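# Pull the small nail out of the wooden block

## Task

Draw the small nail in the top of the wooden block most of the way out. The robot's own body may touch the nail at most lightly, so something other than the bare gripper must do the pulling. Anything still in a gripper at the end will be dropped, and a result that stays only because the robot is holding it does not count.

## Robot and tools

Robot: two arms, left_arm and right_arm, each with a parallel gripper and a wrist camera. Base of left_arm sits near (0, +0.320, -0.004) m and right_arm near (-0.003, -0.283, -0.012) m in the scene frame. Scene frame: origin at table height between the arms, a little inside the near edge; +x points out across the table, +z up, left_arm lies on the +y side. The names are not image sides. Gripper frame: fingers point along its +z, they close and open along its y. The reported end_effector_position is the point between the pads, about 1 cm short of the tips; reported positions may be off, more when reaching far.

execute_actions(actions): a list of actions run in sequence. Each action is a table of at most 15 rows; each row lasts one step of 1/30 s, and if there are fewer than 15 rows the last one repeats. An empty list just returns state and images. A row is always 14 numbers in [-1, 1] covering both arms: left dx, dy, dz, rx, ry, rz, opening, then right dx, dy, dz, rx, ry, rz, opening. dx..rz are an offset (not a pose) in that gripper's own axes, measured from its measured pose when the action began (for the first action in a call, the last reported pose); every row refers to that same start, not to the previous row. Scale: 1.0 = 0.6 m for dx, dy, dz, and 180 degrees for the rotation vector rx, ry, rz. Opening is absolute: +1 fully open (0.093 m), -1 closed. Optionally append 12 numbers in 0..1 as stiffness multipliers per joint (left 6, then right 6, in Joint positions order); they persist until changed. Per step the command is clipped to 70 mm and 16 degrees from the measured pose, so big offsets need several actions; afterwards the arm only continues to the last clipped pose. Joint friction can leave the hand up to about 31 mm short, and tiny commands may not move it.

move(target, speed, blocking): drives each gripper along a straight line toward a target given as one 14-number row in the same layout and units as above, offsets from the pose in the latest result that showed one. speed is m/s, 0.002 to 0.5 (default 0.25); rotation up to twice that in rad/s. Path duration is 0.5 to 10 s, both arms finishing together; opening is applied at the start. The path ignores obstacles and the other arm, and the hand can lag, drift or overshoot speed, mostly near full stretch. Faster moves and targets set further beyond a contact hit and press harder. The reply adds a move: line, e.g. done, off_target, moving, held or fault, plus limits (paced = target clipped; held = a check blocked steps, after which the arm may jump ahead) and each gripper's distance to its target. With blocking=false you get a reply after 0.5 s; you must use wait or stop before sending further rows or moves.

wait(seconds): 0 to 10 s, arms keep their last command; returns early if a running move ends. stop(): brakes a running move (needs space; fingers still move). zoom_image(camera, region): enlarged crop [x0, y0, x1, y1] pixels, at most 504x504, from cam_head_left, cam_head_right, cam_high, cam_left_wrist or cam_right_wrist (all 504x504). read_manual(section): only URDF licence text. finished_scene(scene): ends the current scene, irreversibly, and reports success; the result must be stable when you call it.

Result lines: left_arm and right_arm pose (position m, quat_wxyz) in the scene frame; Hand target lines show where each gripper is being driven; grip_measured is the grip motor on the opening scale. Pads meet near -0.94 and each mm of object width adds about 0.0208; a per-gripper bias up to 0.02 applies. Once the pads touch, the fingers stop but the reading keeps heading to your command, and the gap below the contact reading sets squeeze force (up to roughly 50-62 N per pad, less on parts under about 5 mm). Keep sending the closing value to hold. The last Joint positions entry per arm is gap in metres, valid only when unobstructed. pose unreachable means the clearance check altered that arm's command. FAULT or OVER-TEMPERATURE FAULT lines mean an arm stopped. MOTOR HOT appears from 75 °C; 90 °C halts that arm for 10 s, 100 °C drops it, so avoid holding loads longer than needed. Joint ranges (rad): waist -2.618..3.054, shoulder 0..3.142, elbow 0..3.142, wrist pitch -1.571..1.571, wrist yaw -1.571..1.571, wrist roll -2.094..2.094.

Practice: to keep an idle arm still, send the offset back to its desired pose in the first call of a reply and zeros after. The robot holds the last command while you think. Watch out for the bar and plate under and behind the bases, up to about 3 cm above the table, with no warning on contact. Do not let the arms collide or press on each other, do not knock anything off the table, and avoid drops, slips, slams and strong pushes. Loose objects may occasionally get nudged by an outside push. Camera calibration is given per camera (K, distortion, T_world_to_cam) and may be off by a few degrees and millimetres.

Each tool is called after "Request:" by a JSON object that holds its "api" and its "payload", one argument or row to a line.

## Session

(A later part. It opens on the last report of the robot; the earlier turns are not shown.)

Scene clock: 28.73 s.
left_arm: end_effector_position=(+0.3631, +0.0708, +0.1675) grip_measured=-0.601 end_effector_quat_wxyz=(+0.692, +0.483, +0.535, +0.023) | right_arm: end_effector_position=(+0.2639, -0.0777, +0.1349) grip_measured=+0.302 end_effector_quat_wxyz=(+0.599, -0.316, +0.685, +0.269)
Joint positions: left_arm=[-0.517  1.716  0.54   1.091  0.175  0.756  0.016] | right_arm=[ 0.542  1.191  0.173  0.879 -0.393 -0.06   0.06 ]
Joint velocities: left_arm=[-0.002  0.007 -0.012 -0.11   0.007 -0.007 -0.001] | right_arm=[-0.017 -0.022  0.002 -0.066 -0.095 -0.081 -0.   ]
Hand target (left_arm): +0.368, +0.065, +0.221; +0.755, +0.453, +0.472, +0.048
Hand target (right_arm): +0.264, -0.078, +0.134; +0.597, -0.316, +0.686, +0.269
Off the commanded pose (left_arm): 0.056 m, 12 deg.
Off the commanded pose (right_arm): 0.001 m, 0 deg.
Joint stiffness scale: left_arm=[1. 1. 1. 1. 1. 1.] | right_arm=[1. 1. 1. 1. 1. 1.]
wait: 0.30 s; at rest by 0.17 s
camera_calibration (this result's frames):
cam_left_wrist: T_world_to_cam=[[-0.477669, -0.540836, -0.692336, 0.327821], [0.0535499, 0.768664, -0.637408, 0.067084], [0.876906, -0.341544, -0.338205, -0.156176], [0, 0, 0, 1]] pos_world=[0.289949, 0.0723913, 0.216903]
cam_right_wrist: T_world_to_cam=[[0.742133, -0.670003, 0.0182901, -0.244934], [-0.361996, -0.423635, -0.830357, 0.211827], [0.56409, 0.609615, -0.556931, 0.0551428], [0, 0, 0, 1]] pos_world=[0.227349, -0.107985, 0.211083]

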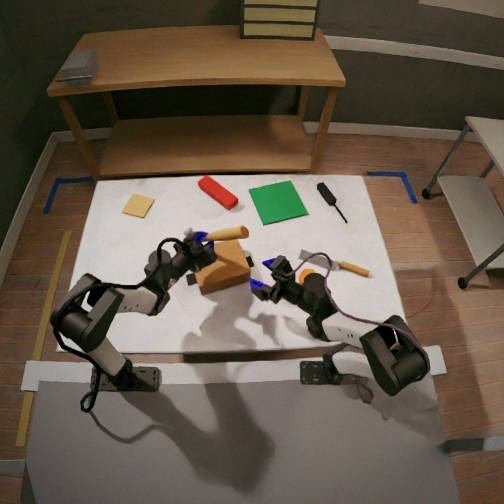

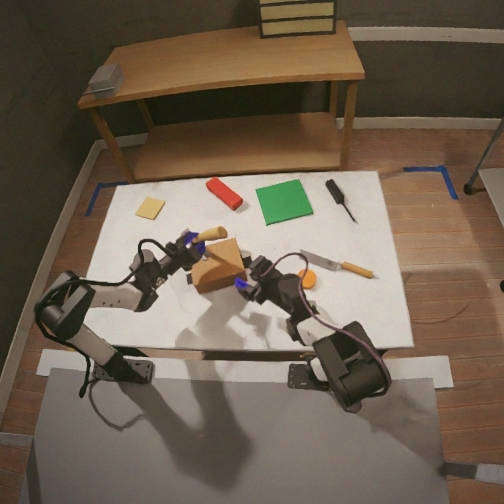

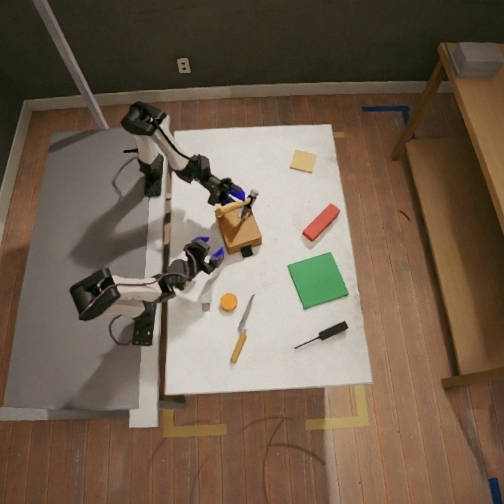

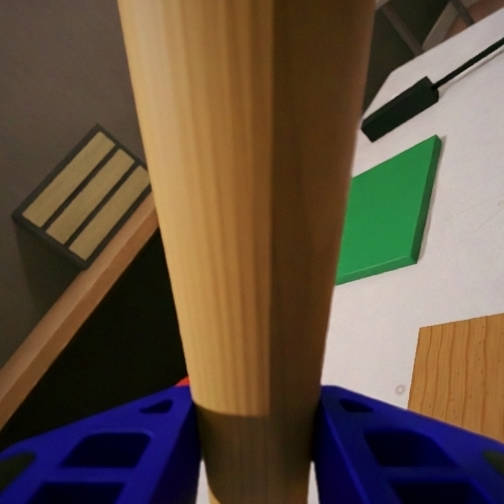

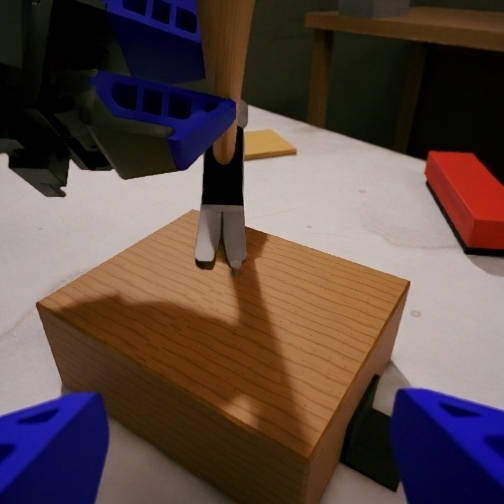

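Request:
{"api": "execute_actions", "payload": {
  "actions": [
    [[-0.068,0.065,0.018,-0.045,-0.044,0.02,-0.78,0,0,0,0,0,0,0.3],[-0.068,0.065,0.019,-0.046,-0.045,0.02,-0.78,0,0,0,0,0,0,0.3],[-0.069,0.066,0.021,-0.047,-0.047,0.02,-0.78,0,0,0,0,0,0,0.3],[-0.069,0.066,0.022,-0.049,-0.048,0.02,-0.78,0,0,0,0,0,0,0.3],[-0.07,0.067,0.024,-0.05,-0.05,0.02,-0.78,0,0,0,0,0,0,0.3],[-0.07,0.067,0.026,-0.051,-0.051,0.02,-0.78,0,0,0,0,0,0,0.3]]
  ]
}}

Request:
{"api": "zoom_image", "payload": {
  "camera": "cam_right_wrist",
  "region": [160, 150, 320, 310]
}}

Scene clock: 30.37 s.
left_arm: end_effector_position=(+0.3680, +0.0669, +0.1670) grip_measured=-0.601 end_effector_quat_wxyz=(+0.701, +0.480, +0.528, +0.025) | right_arm: end_effector_position=(+0.2640, -0.0776, +0.1357) grip_measured=+0.302 end_effector_quat_wxyz=(+0.600, -0.316, +0.684, +0.269)
Joint positions: left_arm=[-0.519  1.762  0.555  1.145  0.173  0.756  0.016] | right_arm=[ 0.542  1.191  0.173  0.883 -0.393 -0.06   0.06 ]
Joint velocities: left_arm=[-0.002  0.012 -0.007 -0.037 -0.007  0.037  0.   ] | right_arm=[ 0.007  0.012 -0.017 -0.037 -0.051  0.022 -0.   ]
Hand target (left_arm): +0.371, +0.062, +0.224; +0.765, +0.446, +0.461, +0.048
Hand target (right_arm): +0.264, -0.078, +0.135; +0.598, -0.316, +0.685, +0.269
Off the commanded pose (left_arm): 0.059 m, 12 deg.
Off the commanded pose (right_arm): 0.001 m, 0 deg.
Joint stiffness scale: left_arm=[1. 1. 1. 1. 1. 1.] | right_arm=[1. 1. 1. 1. 1. 1.]
camera_calibration (this result's frames):
cam_left_wrist: T_world_to_cam=[[-0.463938, -0.548223, -0.695854, 0.323786], [0.0677873, 0.761233, -0.644926, 0.0660189], [0.88327, -0.346376, -0.316002, -0.167613], [0, 0, 0, 1]] pos_world=[0.293789, 0.0691944, 0.214919]
cam_right_wrist: T_world_to_cam=[[0.742091, -0.670014, 0.0195554, -0.245147], [-0.359427, -0.422379, -0.832111, 0.212192], [0.565785, 0.610473, -0.554265, 0.0547438], [0, 0, 0, 1]] pos_world=[0.227215, -0.108046, 0.211704]

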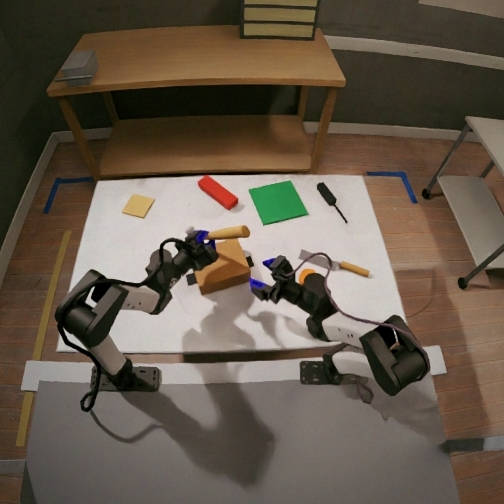

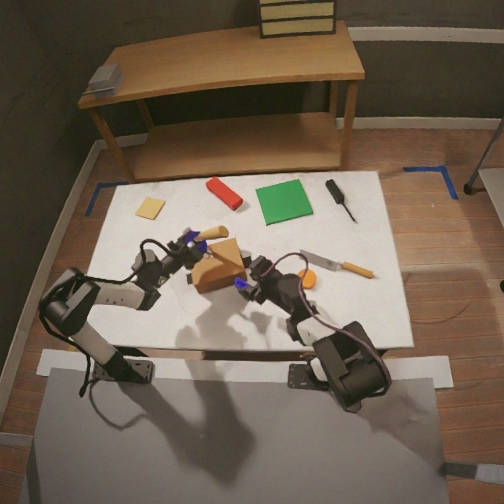

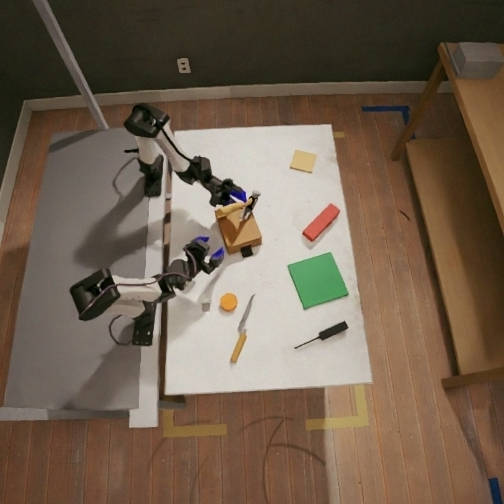

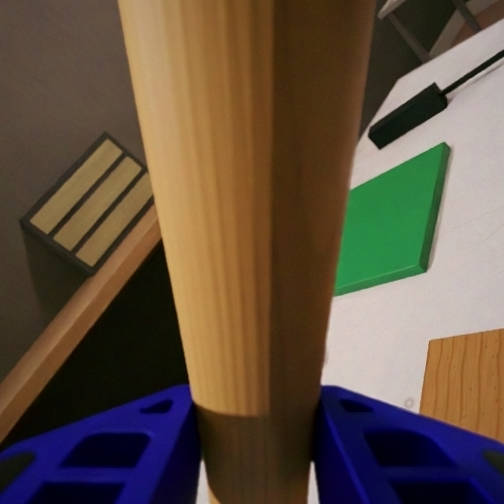

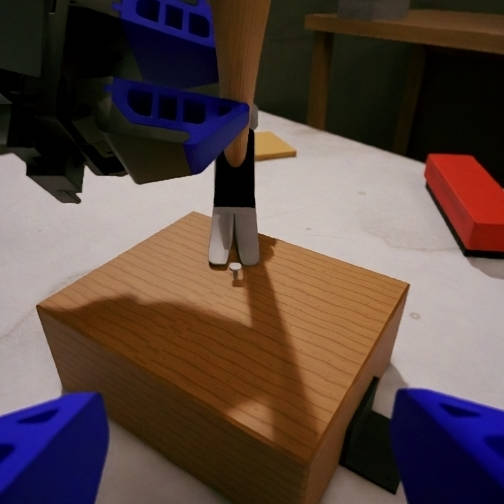

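Region (160, 150, 320, 310) of cam_right_wrist's 504x504 image, scaled by 3.150, with more detail than that image has.

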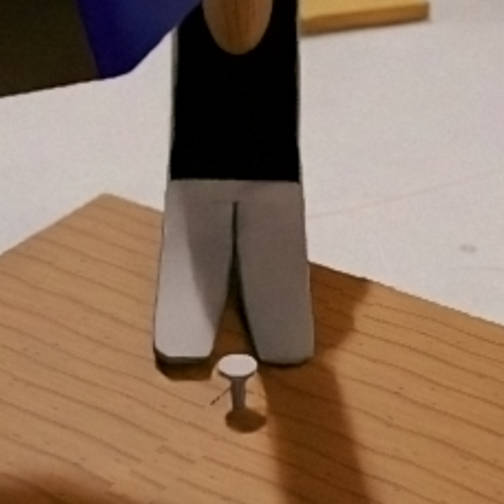

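Request:
{"api": "execute_actions", "payload": {
  "actions": [
    [[-0.068,0.065,0.016,-0.046,-0.046,0.02,-0.78,0,0,0,0,0,0,0.3],[-0.066,0.063,0.015,-0.046,-0.046,0.02,-0.78,0,0,0,0,0,0,0.3],[-0.064,0.061,0.014,-0.046,-0.046,0.02,-0.78,0,0,0,0,0,0,0.3],[-0.063,0.058,0.014,-0.046,-0.046,0.02,-0.78,0,0,0,0,0,0,0.3],[-0.064,0.056,0.014,-0.046,-0.046,0.02,-0.78,0,0,0,0,0,0,0.3],[-0.066,0.054,0.014,-0.046,-0.046,0.02,-0.78,0,0,0,0,0,0,0.3],[-0.068,0.052,0.014,-0.046,-0.046,0.02,-0.78,0,0,0,0,0,0,0.3],[-0.07,0.05,0.014,-0.046,-0.046,0.02,-0.78,0,0,0,0,0,0,0.3],[-0.072,0.048,0.014,-0.046,-0.046,0.02,-0.78,0,0,0,0,0,0,0.3],[-0.074,0.046,0.014,-0.046,-0.046,0.02,-0.78,0,0,0,0,0,0,0.3],[-0.076,0.044,0.014,-0.046,-0.046,0.02,-0.78,0,0,0,0,0,0,0.3],[-0.078,0.042,0.014,-0.046,-0.046,0.02,-0.78,0,0,0,0,0,0,0.3]]
  ]
}}

Request:
{"api": "execute_actions", "payload": {
  "actions": []
}}

Request:
{"api": "zoom_image", "payload": {
  "camera": "cam_right_wrist",
  "region": [160, 150, 320, 310]
}}

Scene clock: 32.07 s.
left_arm: end_effector_position=(+0.3603, +0.0528, +0.1667) grip_measured=-0.601 end_effector_quat_wxyz=(+0.707, +0.483, +0.517, +0.024) | right_arm: end_effector_position=(+0.2641, -0.0775, +0.1365) grip_measured=+0.302 end_effector_quat_wxyz=(+0.601, -0.316, +0.683, +0.269)
Joint positions: left_arm=[-0.567  1.783  0.555  1.184  0.14   0.763  0.016] | right_arm=[ 0.542  1.191  0.173  0.886 -0.393 -0.06   0.06 ]
Joint velocities: left_arm=[-0.056 -0.017  0.017  0.022 -0.007  0.051 -0.   ] | right_arm=[-0.007  0.002 -0.017  0.007  0.007  0.037 -0.001]
Hand target (left_arm): +0.362, +0.051, +0.216; +0.766, +0.447, +0.460, +0.049
Hand target (right_arm): +0.264, -0.078, +0.136; +0.600, -0.316, +0.684, +0.269
Off the commanded pose (left_arm): 0.052 m, 11 deg.
Off the commanded pose (right_arm): 0.001 m, 0 deg.
Joint stiffness scale: left_arm=[1. 1. 1. 1. 1. 1.] | right_arm=[1. 1. 1. 1. 1. 1.]
camera_calibration (this result's frames):
cam_left_wrist: T_world_to_cam=[[-0.458131, -0.54266, -0.704015, 0.311204], [0.0923684, 0.758669, -0.644895, 0.068372], [0.884073, -0.360475, -0.297445, -0.168479], [0, 0, 0, 1]] pos_world=[0.285204, 0.0562734, 0.213071]
cam_right_wrist: T_world_to_cam=[[0.74204, -0.670028, 0.0209611, -0.245383], [-0.356566, -0.420981, -0.834048, 0.212595], [0.567659, 0.611423, -0.551294, 0.0542989], [0, 0, 0, 1]] pos_world=[0.227065, -0.108115, 0.212393]

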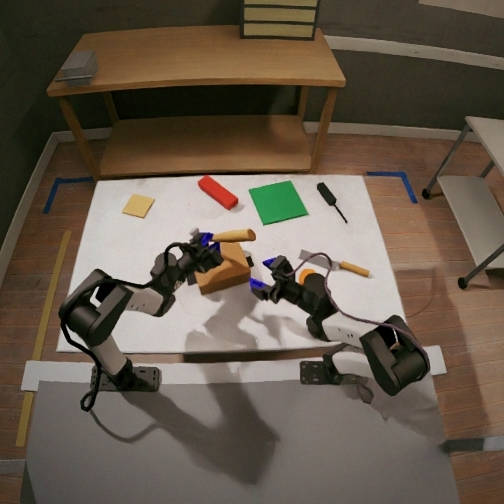

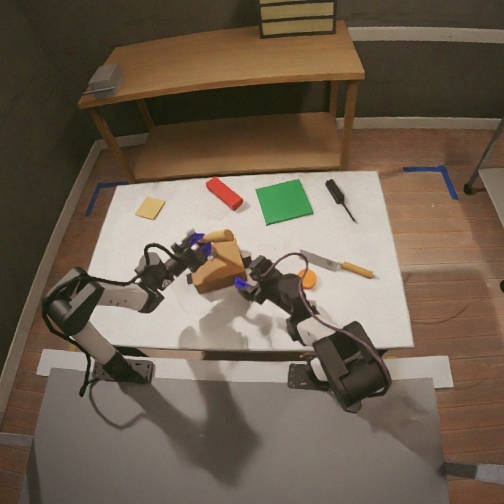

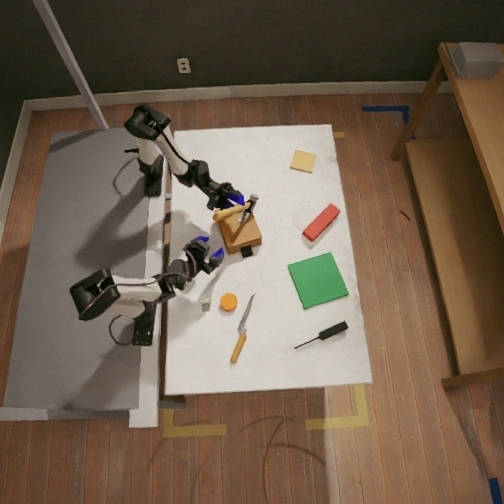

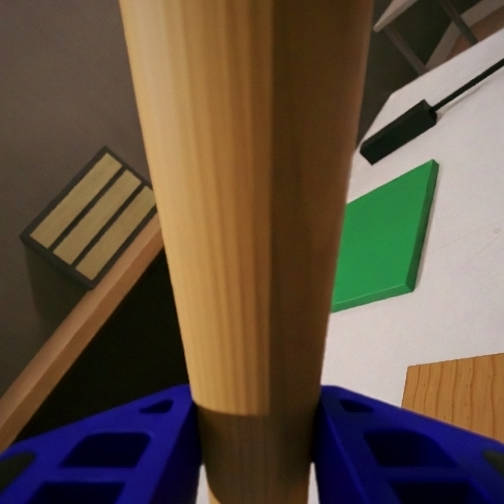

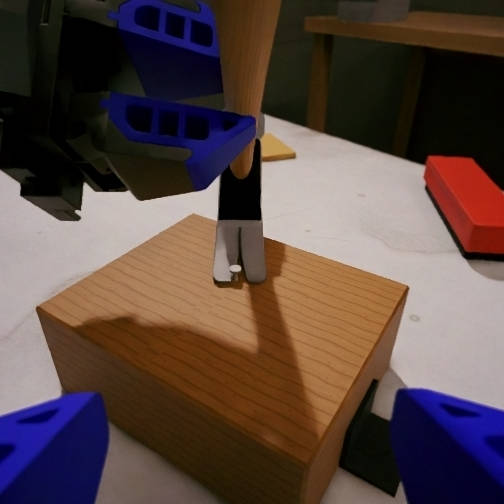

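Scene clock: 32.07 s.
left_arm: end_effector_position=(+0.3603, +0.0528, +0.1667) grip_measured=-0.601 end_effector_quat_wxyz=(+0.707, +0.483, +0.517, +0.024) | right_arm: end_effector_position=(+0.2641, -0.0775, +0.1365) grip_measured=+0.302 end_effector_quat_wxyz=(+0.601, -0.316, +0.683, +0.269)
Joint positions: left_arm=[-0.567  1.783  0.555  1.184  0.14   0.763  0.016] | right_arm=[ 0.542  1.191  0.173  0.886 -0.393 -0.06   0.06 ]
Joint velocities: left_arm=[-0.056 -0.017  0.017  0.022 -0.007  0.051 -0.   ] | right_arm=[-0.007  0.002 -0.017  0.007  0.007  0.037 -0.001]
Hand target (left_arm): +0.362, +0.051, +0.216; +0.766, +0.447, +0.460, +0.049
Hand target (right_arm): +0.264, -0.078, +0.136; +0.600, -0.316, +0.684, +0.269
Off the commanded pose (left_arm): 0.052 m, 11 deg.
Off the commanded pose (right_arm): 0.001 m, 0 deg.
Joint stiffness scale: left_arm=[1. 1. 1. 1. 1. 1.] | right_arm=[1. 1. 1. 1. 1. 1.]
camera_calibration (this result's frames):
cam_left_wrist: T_world_to_cam=[[-0.458131, -0.54266, -0.704015, 0.311204], [0.0923684, 0.758669, -0.644895, 0.068372], [0.884073, -0.360475, -0.297445, -0.168479], [0, 0, 0, 1]] pos_world=[0.285204, 0.0562734, 0.213071]
cam_right_wrist: T_world_to_cam=[[0.74204, -0.670028, 0.0209611, -0.245383], [-0.356566, -0.420981, -0.834048, 0.212595], [0.567659, 0.611423, -0.551294, 0.0542989], [0, 0, 0, 1]] pos_world=[0.227065, -0.108115, 0.212393]

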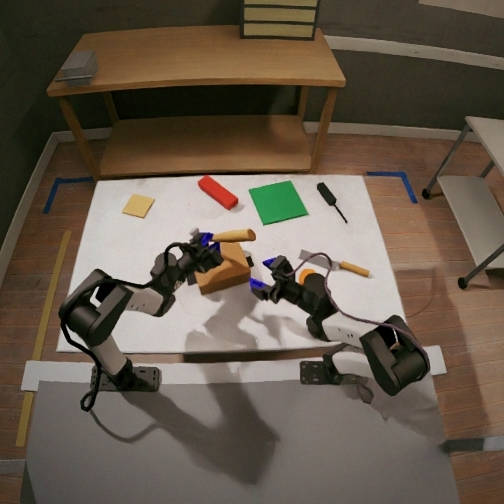

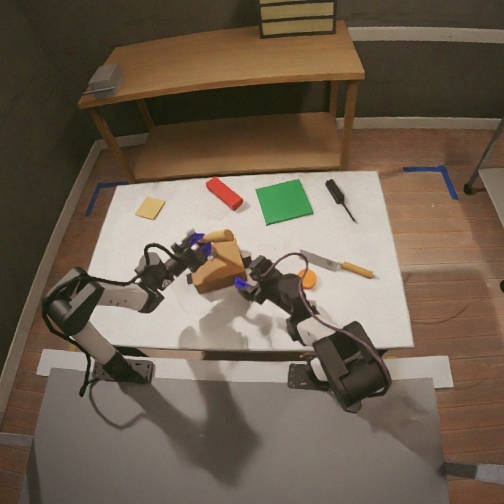

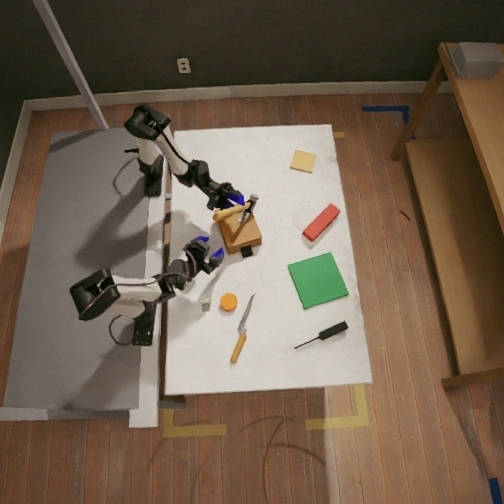

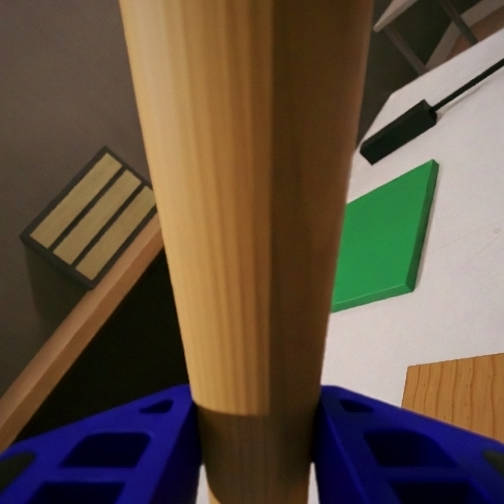

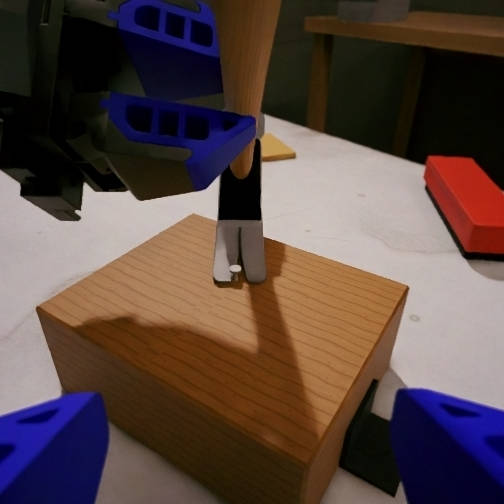

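Region (160, 150, 320, 310) of cam_right_wrist's 504x504 image, scaled by 3.150, with more detail than that image has.

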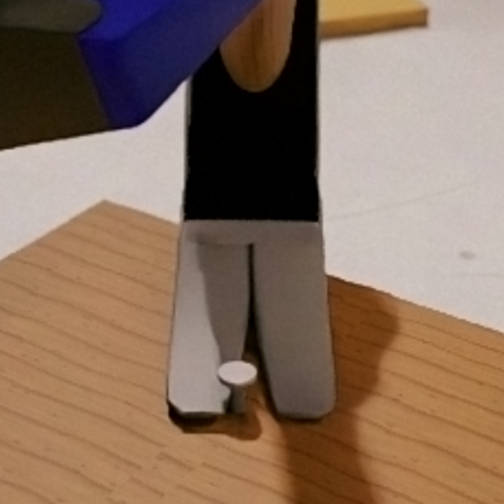

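Request:
{"api": "execute_actions", "payload": {
  "actions": [
    [[-0.059,0.056,0.006,-0.043,-0.037,0.015,-0.78,0,0,0,0,0,0,0.3],[-0.06,0.054,0.002,-0.043,-0.037,0.015,-0.78,0,0,0,0,0,0,0.3],[-0.062,0.052,-0.002,-0.042,-0.036,0.014,-0.78,0,0,0,0,0,0,0.3],[-0.064,0.05,-0.005,-0.042,-0.036,0.014,-0.78,0,0,0,0,0,0,0.3],[-0.066,0.048,-0.008,-0.042,-0.036,0.013,-0.78,0,0,0,0,0,0,0.3],[-0.068,0.046,-0.009,-0.042,-0.036,0.013,-0.78,0,0,0,0,0,0,0.3],[-0.07,0.044,-0.009,-0.042,-0.036,0.012,-0.78,0,0,0,0,0,0,0.3],[-0.072,0.042,-0.009,-0.042,-0.036,0.012,-0.78,0,0,0,0,0,0,0.3],[-0.074,0.04,-0.009,-0.042,-0.036,0.012,-0.78,0,0,0,0,0,0,0.3],[-0.076,0.038,-0.009,-0.042,-0.036,0.012,-0.78,0,0,0,0,0,0,0.3],[-0.078,0.036,-0.009,-0.042,-0.036,0.012,-0.78,0,0,0,0,0,0,0.3],[-0.08,0.034,-0.009,-0.042,-0.036,0.012,-0.78,0,0,0,0,0,0,0.3],[-0.082,0.032,-0.009,-0.042,-0.036,0.012,-0.78,0,0,0,0,0,0,0.3]]
  ]
}}

Request:
{"api": "zoom_image", "payload": {
  "camera": "cam_right_wrist",
  "region": [160, 160, 320, 320]
}}

Scene clock: 33.40 s.
left_arm: end_effector_position=(+0.3477, +0.0419, +0.1657) grip_measured=-0.601 end_effector_quat_wxyz=(+0.710, +0.479, +0.515, +0.031) | right_arm: end_effector_position=(+0.2642, -0.0775, +0.1374) grip_measured=+0.302 end_effector_quat_wxyz=(+0.603, -0.316, +0.682, +0.269)
Joint positions: left_arm=[-0.63   1.783  0.534  1.215  0.064  0.768  0.016] | right_arm=[ 0.542  1.191  0.173  0.89  -0.393 -0.06   0.06 ]
Joint velocities: left_arm=[-0.085 -0.007 -0.027  0.066 -0.139  0.081 -0.   ] | right_arm=[-0.007 -0.017  0.022  0.022 -0.022 -0.051  0.001]
Hand target (left_arm): +0.341, +0.041, +0.213; +0.763, +0.447, +0.465, +0.043
Hand target (right_arm): +0.264, -0.078, +0.137; +0.601, -0.316, +0.683, +0.269
Off the commanded pose (left_arm): 0.050 m, 9 deg.
Off the commanded pose (right_arm): 0.001 m, 0 deg.
Joint stiffness scale: left_arm=[1. 1. 1. 1. 1. 1.] | right_arm=[1. 1. 1. 1. 1. 1.]
camera_calibration (this result's frames):
cam_left_wrist: T_world_to_cam=[[-0.441955, -0.5485, -0.709806, 0.29443], [0.0914815, 0.759593, -0.643933, 0.0772374], [0.89236, -0.349523, -0.285528, -0.166882], [0, 0, 0, 1]] pos_world=[0.271977, 0.0444968, 0.211074]
cam_right_wrist: T_world_to_cam=[[0.741984, -0.670045, 0.0223665, -0.24562], [-0.353699, -0.41958, -0.835972, 0.212997], [0.569523, 0.612367, -0.548316, 0.0538523], [0, 0, 0, 1]] pos_world=[0.226913, -0.108185, 0.213081]

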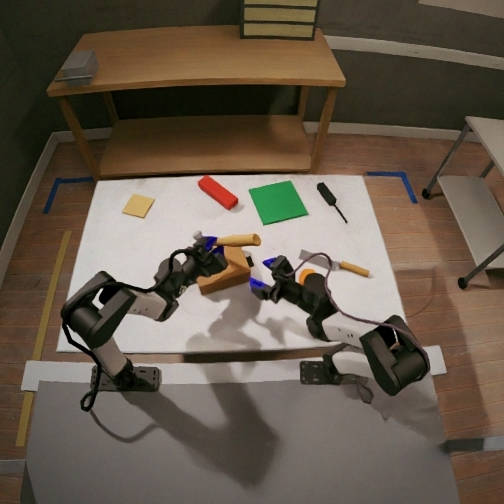

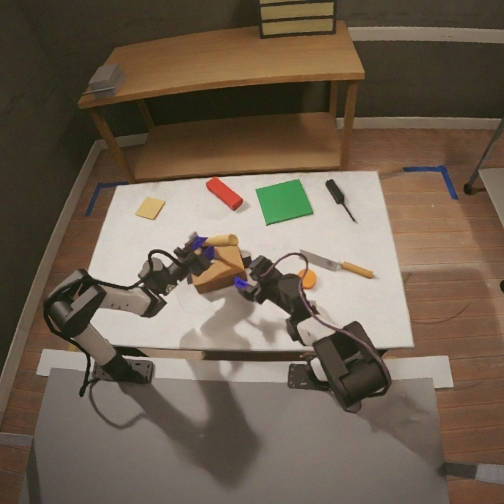

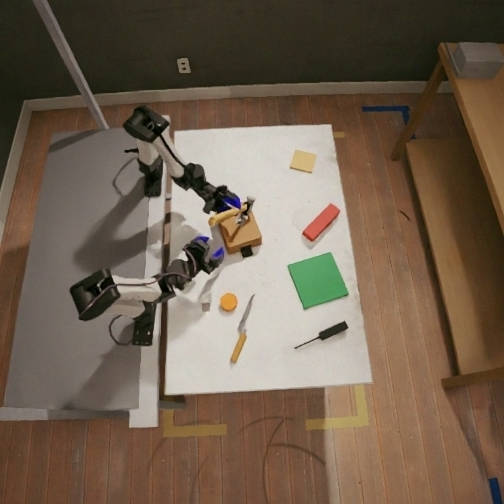

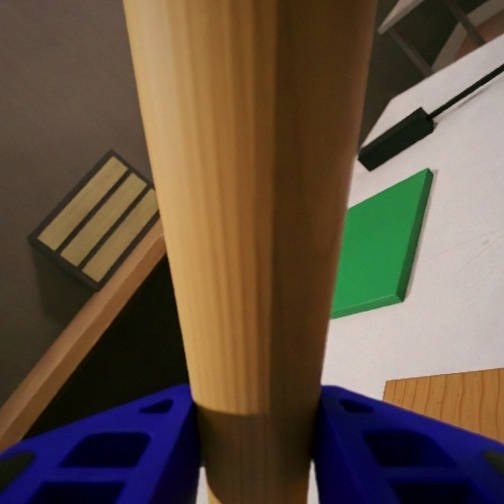

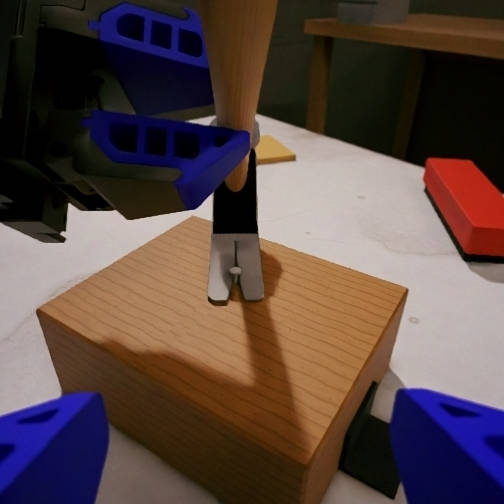

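Region (160, 160, 320, 320) of cam_right_wrist's 504x504 image, scaled by 3.150, with more detail than that image has.

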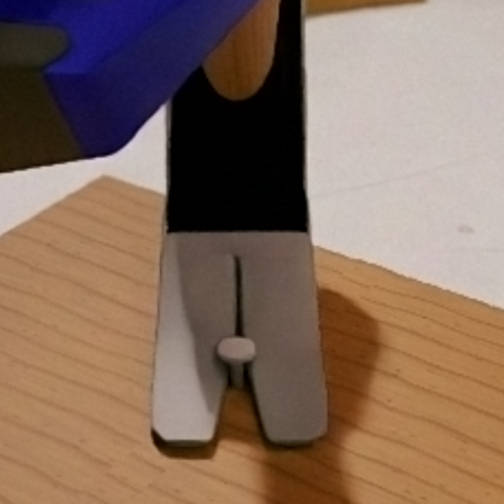

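Request:
{"api": "move", "payload": {
  "target": [0.012,0.021,0,0,0,-0.056,-0.78, -0.2477,0.002,-0.01,0,-0.067,0,0.3],
  "speed": 0.16
}}

Scene clock: 37.77 s.
left_arm: end_effector_position=(+0.3575, +0.0553, +0.1650) grip_measured=-0.601 end_effector_quat_wxyz=(+0.709, +0.427, +0.560, -0.021) | right_arm: end_effector_position=(+0.2705, -0.0667, +0.2839) grip_measured=+0.302 end_effector_quat_wxyz=(+0.674, -0.289, +0.611, +0.298)
Joint positions: left_arm=[-0.586  1.783  0.534  1.211  0.084  0.599  0.016] | right_arm=[ 0.57   0.938  0.492  0.552 -0.37   0.016  0.06 ]
Joint velocities: left_arm=[-0.007  0.007 -0.012  0.007 -0.007 -0.007 -0.001] | right_arm=[-0.012 -0.012  0.002 -0.051  0.066 -0.037 -0.   ]
Hand target (left_arm): +0.356, +0.053, +0.170; +0.710, +0.432, +0.555, -0.031
Hand target (right_arm): +0.269, -0.066, +0.286; +0.671, -0.285, +0.614, +0.302
Off the commanded pose (left_arm): 0.005 m, 1 deg.
Off the commanded pose (right_arm): 0.002 m, 1 deg.
Joint stiffness scale: left_arm=[1. 1. 1. 1. 1. 1.] | right_arm=[1. 1. 1. 1. 1. 1.]
move: done
camera_calibration (this result's frames):
cam_left_wrist: T_world_to_cam=[[-0.500853, -0.642799, -0.579617, 0.310448], [-0.00248368, 0.67073, -0.741697, 0.120379], [0.865529, -0.370042, -0.337533, -0.151842], [0, 0, 0, 1]] pos_world=[0.287211, 0.0626262, 0.217974]
cam_right_wrist: T_world_to_cam=[[0.741349, -0.670489, 0.029075, -0.248078], [-0.21849, -0.282091, -0.934177, 0.342733], [0.634557, 0.686199, -0.355623, 0.0566019], [0, 0, 0, 1]] pos_world=[0.222879, -0.108492, 0.347515]

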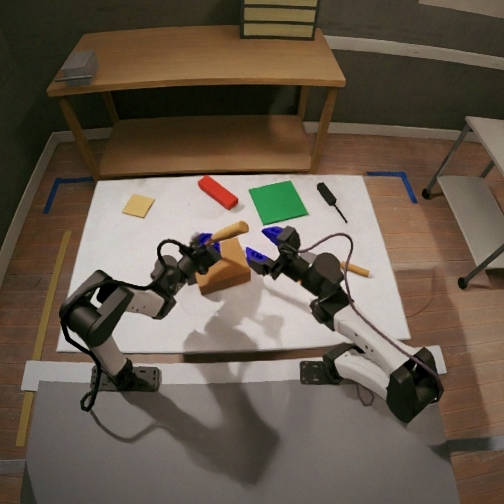

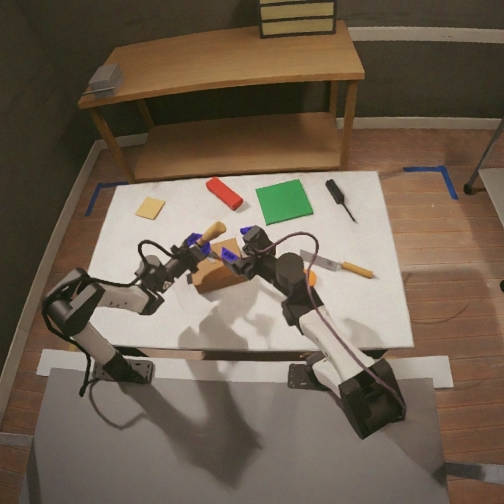

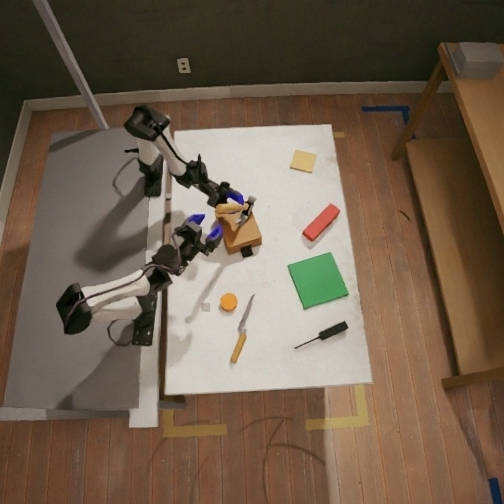

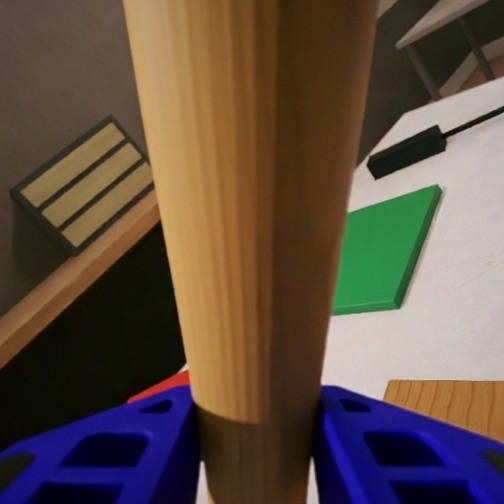

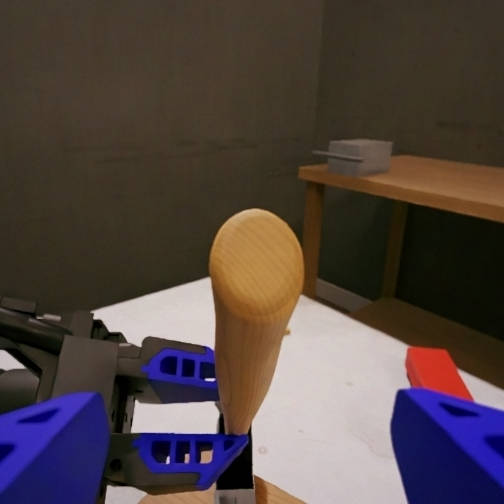

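Request:
{"api": "move", "payload": {
  "target": [0,0,0,0,0,0,-0.78, 0.015,0,0.124,0,0,0,0.2],
  "speed": 0.14
}}

Scene clock: 39.87 s.
left_arm: end_effector_position=(+0.3577, +0.0556, +0.1653) grip_measured=-0.601 end_effector_quat_wxyz=(+0.710, +0.426, +0.560, -0.020) | right_arm: end_effector_position=(+0.3165, -0.0125, +0.2837) grip_measured=+0.202 end_effector_quat_wxyz=(+0.674, -0.287, +0.610, +0.302)
Joint positions: left_arm=[-0.586  1.783  0.534  1.213  0.082  0.599  0.016] | right_arm=[ 0.673  1.276  0.664  0.718 -0.269  0.012  0.055]
Joint velocities: left_arm=[-0.002  0.002 -0.017 -0.007  0.037 -0.007  0.   ] | right_arm=[-0.007  0.002  0.012  0.051 -0.022 -0.037  0.   ]
Hand target (left_arm): +0.357, +0.055, +0.165; +0.709, +0.427, +0.560, -0.021
Hand target (right_arm): +0.319, -0.009, +0.283; +0.674, -0.290, +0.610, +0.298
Off the commanded pose (left_arm): 0.000 m, 0 deg.
Off the commanded pose (right_arm): 0.005 m, 0 deg.
Joint stiffness scale: left_arm=[1. 1. 1. 1. 1. 1.] | right_arm=[1. 1. 1. 1. 1. 1.]
move: done
camera_calibration (this result's frames):
cam_left_wrist: T_world_to_cam=[[-0.49922, -0.644305, -0.579354, 0.310326], [-0.00319966, 0.669999, -0.742355, 0.120831], [0.86647, -0.368745, -0.336538, -0.152398], [0, 0, 0, 1]] pos_world=[0.287355, 0.0627919, 0.2182]
cam_right_wrist: T_world_to_cam=[[0.743467, -0.668353, 0.0236843, -0.244919], [-0.218899, -0.276658, -0.935705, 0.368421], [0.631934, 0.690481, -0.351988, -0.00992676], [0, 0, 0, 1]] pos_world=[0.269009, -0.0549115, 0.34704]

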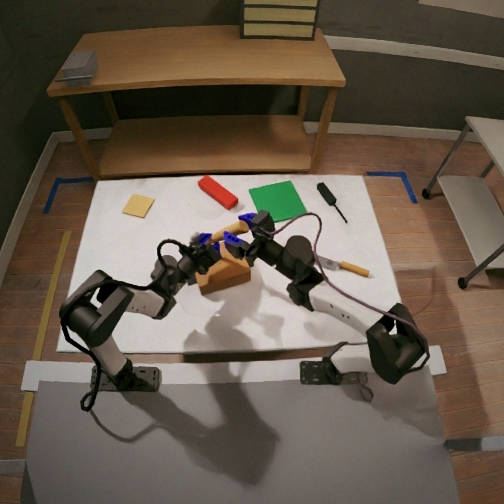

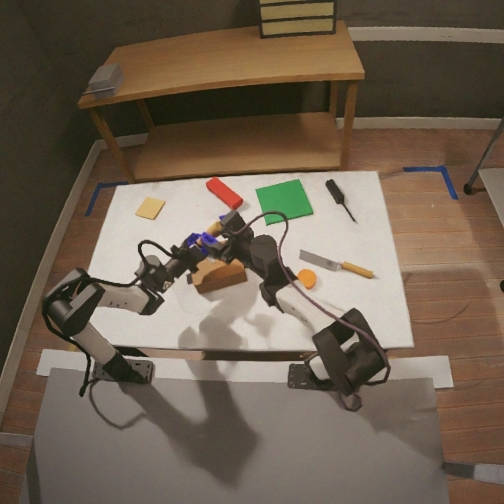

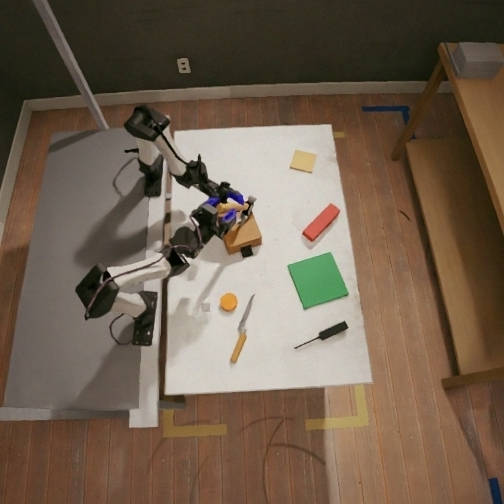

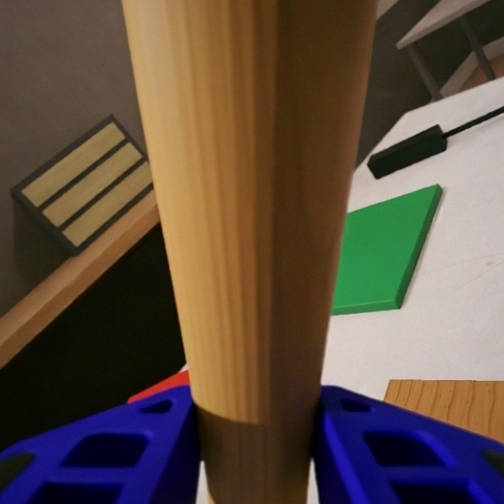

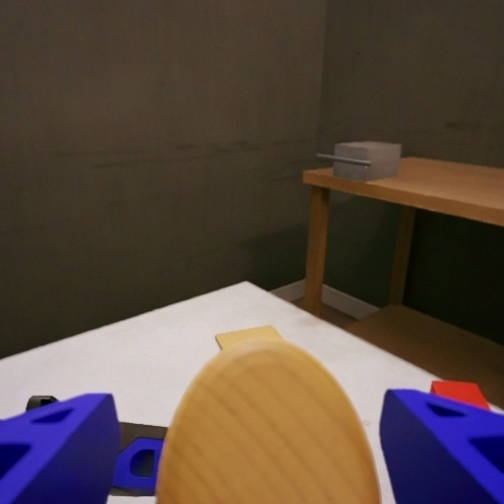

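Request:
{"api": "execute_actions", "payload": {
  "actions": [
    [[0,0,0,0,0,0,-0.78,0,-0.003,0,0,0,0,0],[0,0,0,0,0,0,-0.78,0,-0.003,0,0,0,0,-0.15],[0,0,0,0,0,0,-0.78,0,-0.003,0,0,0,0,-0.3],[0,0,0,0,0,0,-0.78,0,-0.003,0,0,0,0,-0.4],[0,0,0,0,0,0,-0.78,0,-0.003,0,0,0,0,-0.5],[0,0,0,0,0,0,-0.78,0,-0.003,0,0,0,0,-0.6],[0,0,0,0,0,0,-0.78,0,-0.003,0,0,0,0,-0.7],[0,0,0,0,0,0,-0.78,0,-0.003,0,0,0,0,-0.85],[0,0,0,0,0,0,-0.78,0,-0.003,0,0,0,0,-0.85],[0,0,0,0,0,0,-0.78,0,-0.003,0,0,0,0,-0.85],[0,0,0,0,0,0,-0.78,0,-0.003,0,0,0,0,-0.85],[0,0,0,0,0,0,-0.6,0,-0.003,0,0,0,0,-0.85],[0,0,0,0,0,0,-0.45,0,-0.003,0,0,0,0,-0.85],[0,0,0,0,0,0,-0.3,0,-0.003,0,0,0,0,-0.85],[0,0,0,0,0,0,-0.1,0,-0.003,0,0,0,0,-0.85]],
    [[0,0,0,0,0,0,0.1,0,0,0,0,0,0,-0.85],[0,0,0,0,0,0,0.3,0,0,0,0,0,0,-0.85],[0,0,-0.01,0,0,0,0.3,0,0,0,0,0,0,-0.85],[0,0,-0.02,0,0,0,0.3,0,0,0,0,0,0,-0.85],[0,0,-0.03,0,0,0,0.3,0,0,0,0,0,0,-0.85],[0,0,-0.042,0,0,0,0.3,0,0,0.003,0,0,0,-0.85],[0,0,-0.054,0,0,0,0.3,-0.001,0,0.006,0,0,0,-0.85],[0,0,-0.066,0,0,0,0.3,-0.002,0,0.009,0,0.002,0,-0.85],[0,0,-0.078,0,0,0,0.3,-0.003,0,0.012,0,0.004,0,-0.85],[0,0,-0.09,0,0,0,0.3,-0.004,0,0.015,0,0.006,0,-0.85],[0,0,-0.102,0,0,0,0.3,-0.005,0,0.018,0,0.008,0,-0.85],[0,0,-0.114,0,0,0,0.3,-0.006,0,0.021,0,0.01,0,-0.85],[0,0,-0.125,0,0,0,0.3,-0.007,0,0.024,0,0.012,0,-0.85],[0,0,-0.135,0,0,0,0.3,-0.008,0,0.027,0,0.014,0,-0.85],[0,0,-0.14,0,0,0,0.3,-0.009,0,0.03,0,0.016,0,-0.85]],
    [[0.004,-0.003,-0.03,0,0,-0.015,0.3,-0.004,0,0.02,0,0.005,0,-0.85],[0.008,-0.006,-0.034,0.002,0.004,-0.03,0.3,-0.005,0,0.023,0,0.007,0,-0.85],[0.012,-0.008,-0.038,0.004,0.008,-0.045,0.3,-0.006,0,0.026,0,0.009,0,-0.85],[0.016,-0.011,-0.042,0.005,0.012,-0.06,0.3,-0.007,0,0.029,0,0.011,0,-0.85],[0.02,-0.014,-0.045,0.007,0.016,-0.075,0.3,-0.008,0,0.032,0,0.013,0,-0.85],[0.024,-0.017,-0.045,0.008,0.02,-0.09,0.3,-0.009,0,0.035,0,0.015,0,-0.85],[0.028,-0.02,-0.045,0.009,0.024,-0.105,0.3,-0.01,0,0.038,0,0.017,0,-0.85],[0.031,-0.022,-0.045,0.01,0.028,-0.12,0.3,-0.011,0,0.041,0,0.019,0,-0.85],[0.034,-0.024,-0.045,0.011,0.032,-0.135,0.3,-0.012,0,0.044,0,0.021,0,-0.85],[0.037,-0.026,-0.045,0.012,0.036,-0.15,0.3,-0.013,0,0.047,0,0.023,0,-0.85],[0.04,-0.028,-0.045,0.013,0.04,-0.165,0.3,-0.014,0,0.05,0,0.025,0,-0.85],[0.04,-0.028,-0.045,0.014,0.044,-0.18,0.3,-0.015,0,0.053,0,0.027,0,-0.85],[0.04,-0.028,-0.045,0.015,0.048,-0.19,0.3,-0.016,0,0.056,0,0.029,0,-0.85]]
  ]
}}

Scene clock: 43.10 s.
left_arm: end_effector_position=(+0.2795, +0.1121, +0.1273) grip_measured=+0.299 end_effector_quat_wxyz=(+0.639, +0.301, +0.687, -0.172) | right_arm: end_effector_position=(+0.3388, +0.0169, +0.2966) grip_measured=-0.602 end_effector_quat_wxyz=(+0.630, -0.305, +0.650, +0.295)
Joint positions: left_arm=[-0.576  1.458  0.165  1.122  0.092  0.14   0.06 ] | right_arm=[ 0.705  1.366  0.91   0.435 -0.254 -0.003  0.016]
Joint velocities: left_arm=[-0.017 -0.3    0.012 -0.505 -0.11  -0.755  0.   ] | right_arm=[-0.002 -0.002  0.095 -0.212  0.081 -0.051  0.   ]
Hand target (left_arm): +0.279, +0.115, +0.123; +0.616, +0.260, +0.715, -0.205
Hand target (right_arm): +0.343, +0.021, +0.301; +0.632, -0.303, +0.650, +0.292
Off the commanded pose (left_arm): 0.004 m, 8 deg.
Off the commanded pose (right_arm): 0.007 m, 0 deg.
Joint stiffness scale: left_arm=[1. 1. 1. 1. 1. 1.] | right_arm=[1. 1. 1. 1. 1. 1.]
camera_calibration (this result's frames):
cam_left_wrist: T_world_to_cam=[[-0.62458, -0.767121, -0.14637, 0.279367], [-0.339698, 0.435626, -0.833568, 0.186397], [0.70321, -0.470908, -0.532673, 0.00551741], [0, 0, 0, 1]] pos_world=[0.233926, 0.135707, 0.199204]
cam_right_wrist: T_world_to_cam=[[0.755483, -0.655131, 0.00690886, -0.241466], [-0.299728, -0.354978, -0.885525, 0.407399], [0.582587, 0.666928, -0.464541, 0.0106755], [0, 0, 0, 1]] pos_world=[0.298313, -0.0206942, 0.367389]

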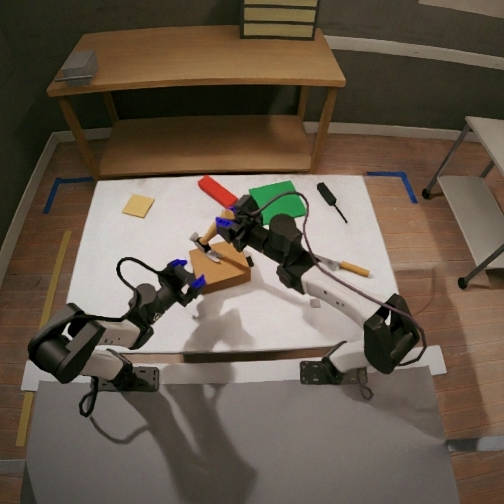

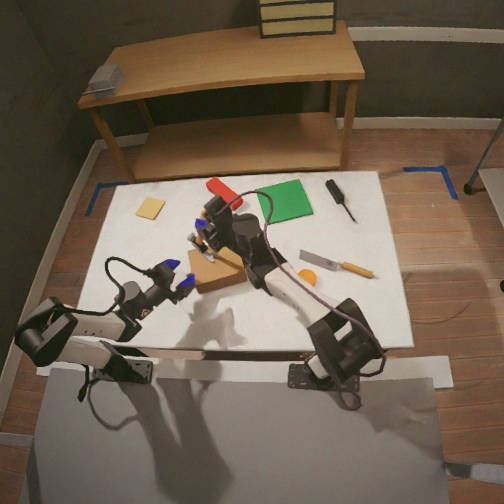

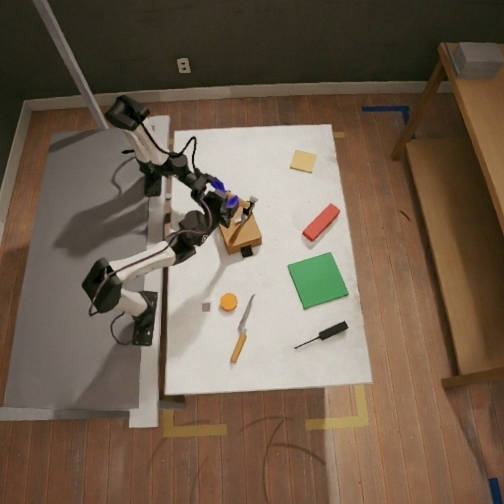

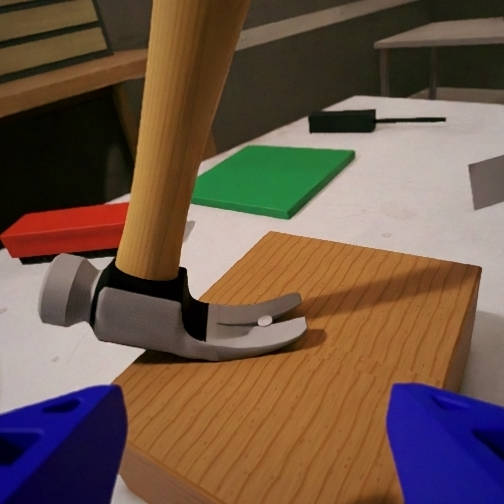

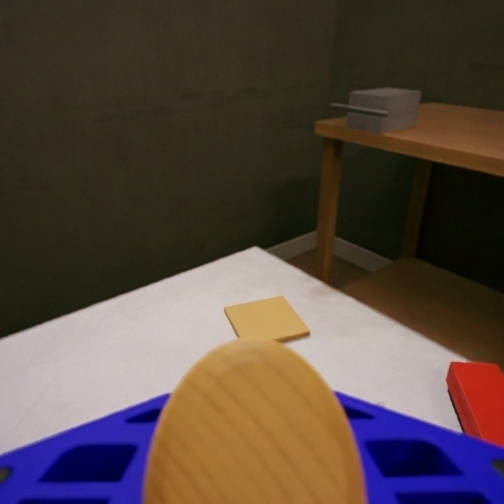

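Request:
{"api": "execute_actions", "payload": {
  "actions": []
}}

Request:
{"api": "zoom_image", "payload": {
  "camera": "cam_left_wrist",
  "region": [150, 230, 350, 380]
}}

Scene clock: 43.27 s.
left_arm: end_effector_position=(+0.2782, +0.1131, +0.1235) grip_measured=+0.299 end_effector_quat_wxyz=(+0.623, +0.277, +0.705, -0.194) | right_arm: end_effector_position=(+0.3390, +0.0171, +0.2962) grip_measured=-0.602 end_effector_quat_wxyz=(+0.628, -0.306, +0.653, +0.294)
Joint positions: left_arm=[-0.576  1.44   0.165  1.081  0.092  0.064  0.06 ] | right_arm=[ 0.705  1.366  0.916  0.421 -0.254 -0.005  0.016]
Joint velocities: left_arm=[-0.017 -0.007 -0.017 -0.081  0.007 -0.198 -0.   ] | right_arm=[-0.017  0.007  0.017  0.051 -0.007  0.007  0.   ]
Hand target (left_arm): +0.279, +0.115, +0.124; +0.616, +0.260, +0.715, -0.205
Hand target (right_arm): +0.343, +0.021, +0.301; +0.632, -0.303, +0.650, +0.292
Off the commanded pose (left_arm): 0.002 m, 4 deg.
Off the commanded pose (right_arm): 0.007 m, 1 deg.
Joint stiffness scale: left_arm=[1. 1. 1. 1. 1. 1.] | right_arm=[1. 1. 1. 1. 1. 1.]
camera_calibration (this result's frames):
cam_left_wrist: T_world_to_cam=[[-0.623362, -0.778804, -0.0698867, 0.270274], [-0.398958, 0.393647, -0.828175, 0.202919], [0.672497, -0.488371, -0.556095, 0.01826], [0, 0, 0, 1]] pos_world=[0.237155, 0.13953, 0.197095]
cam_right_wrist: T_world_to_cam=[[0.755541, -0.65506, 0.00733606, -0.241677], [-0.303914, -0.360408, -0.881897, 0.407609], [0.58034, 0.66408, -0.471385, 0.0130939], [0, 0, 0, 1]] pos_world=[0.298876, -0.0201025, 0.367415]

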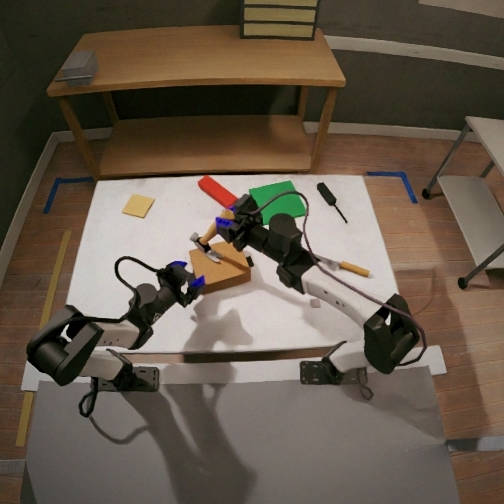

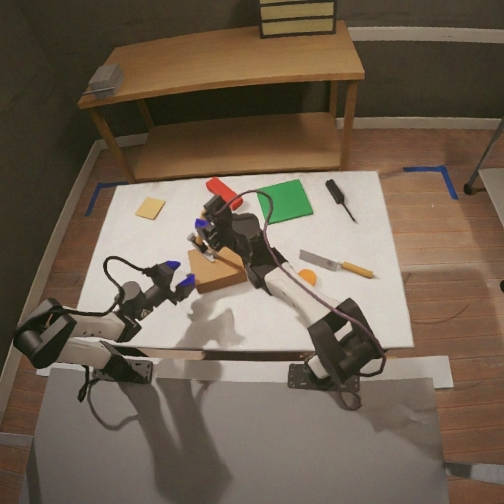

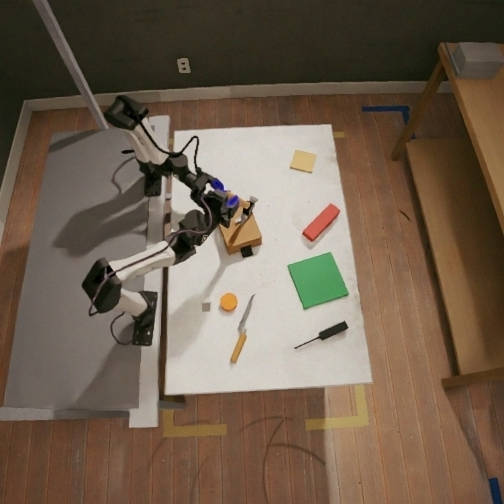

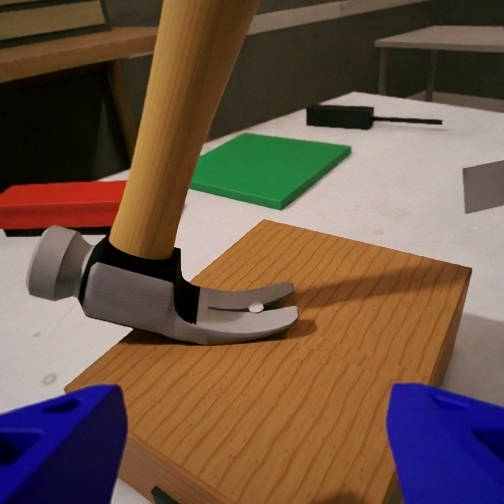

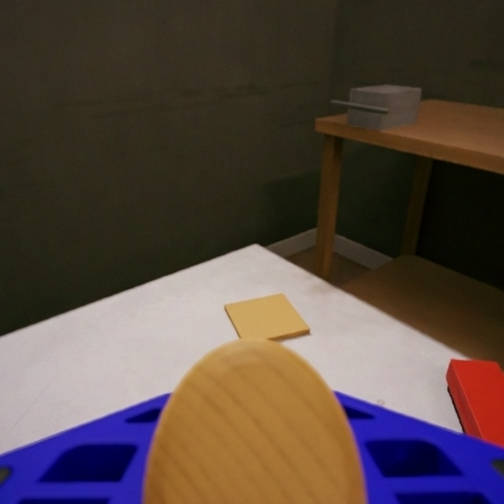

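Region (150, 230, 350, 380) of cam_left_wrist's 504x504 image, scaled by 2.520, with more detail than that image has; it fills the top 378 rows of this view, and the rest is white.

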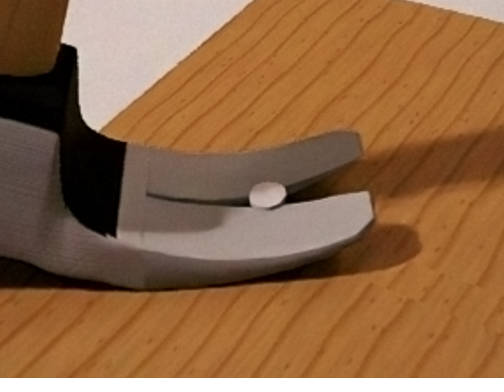

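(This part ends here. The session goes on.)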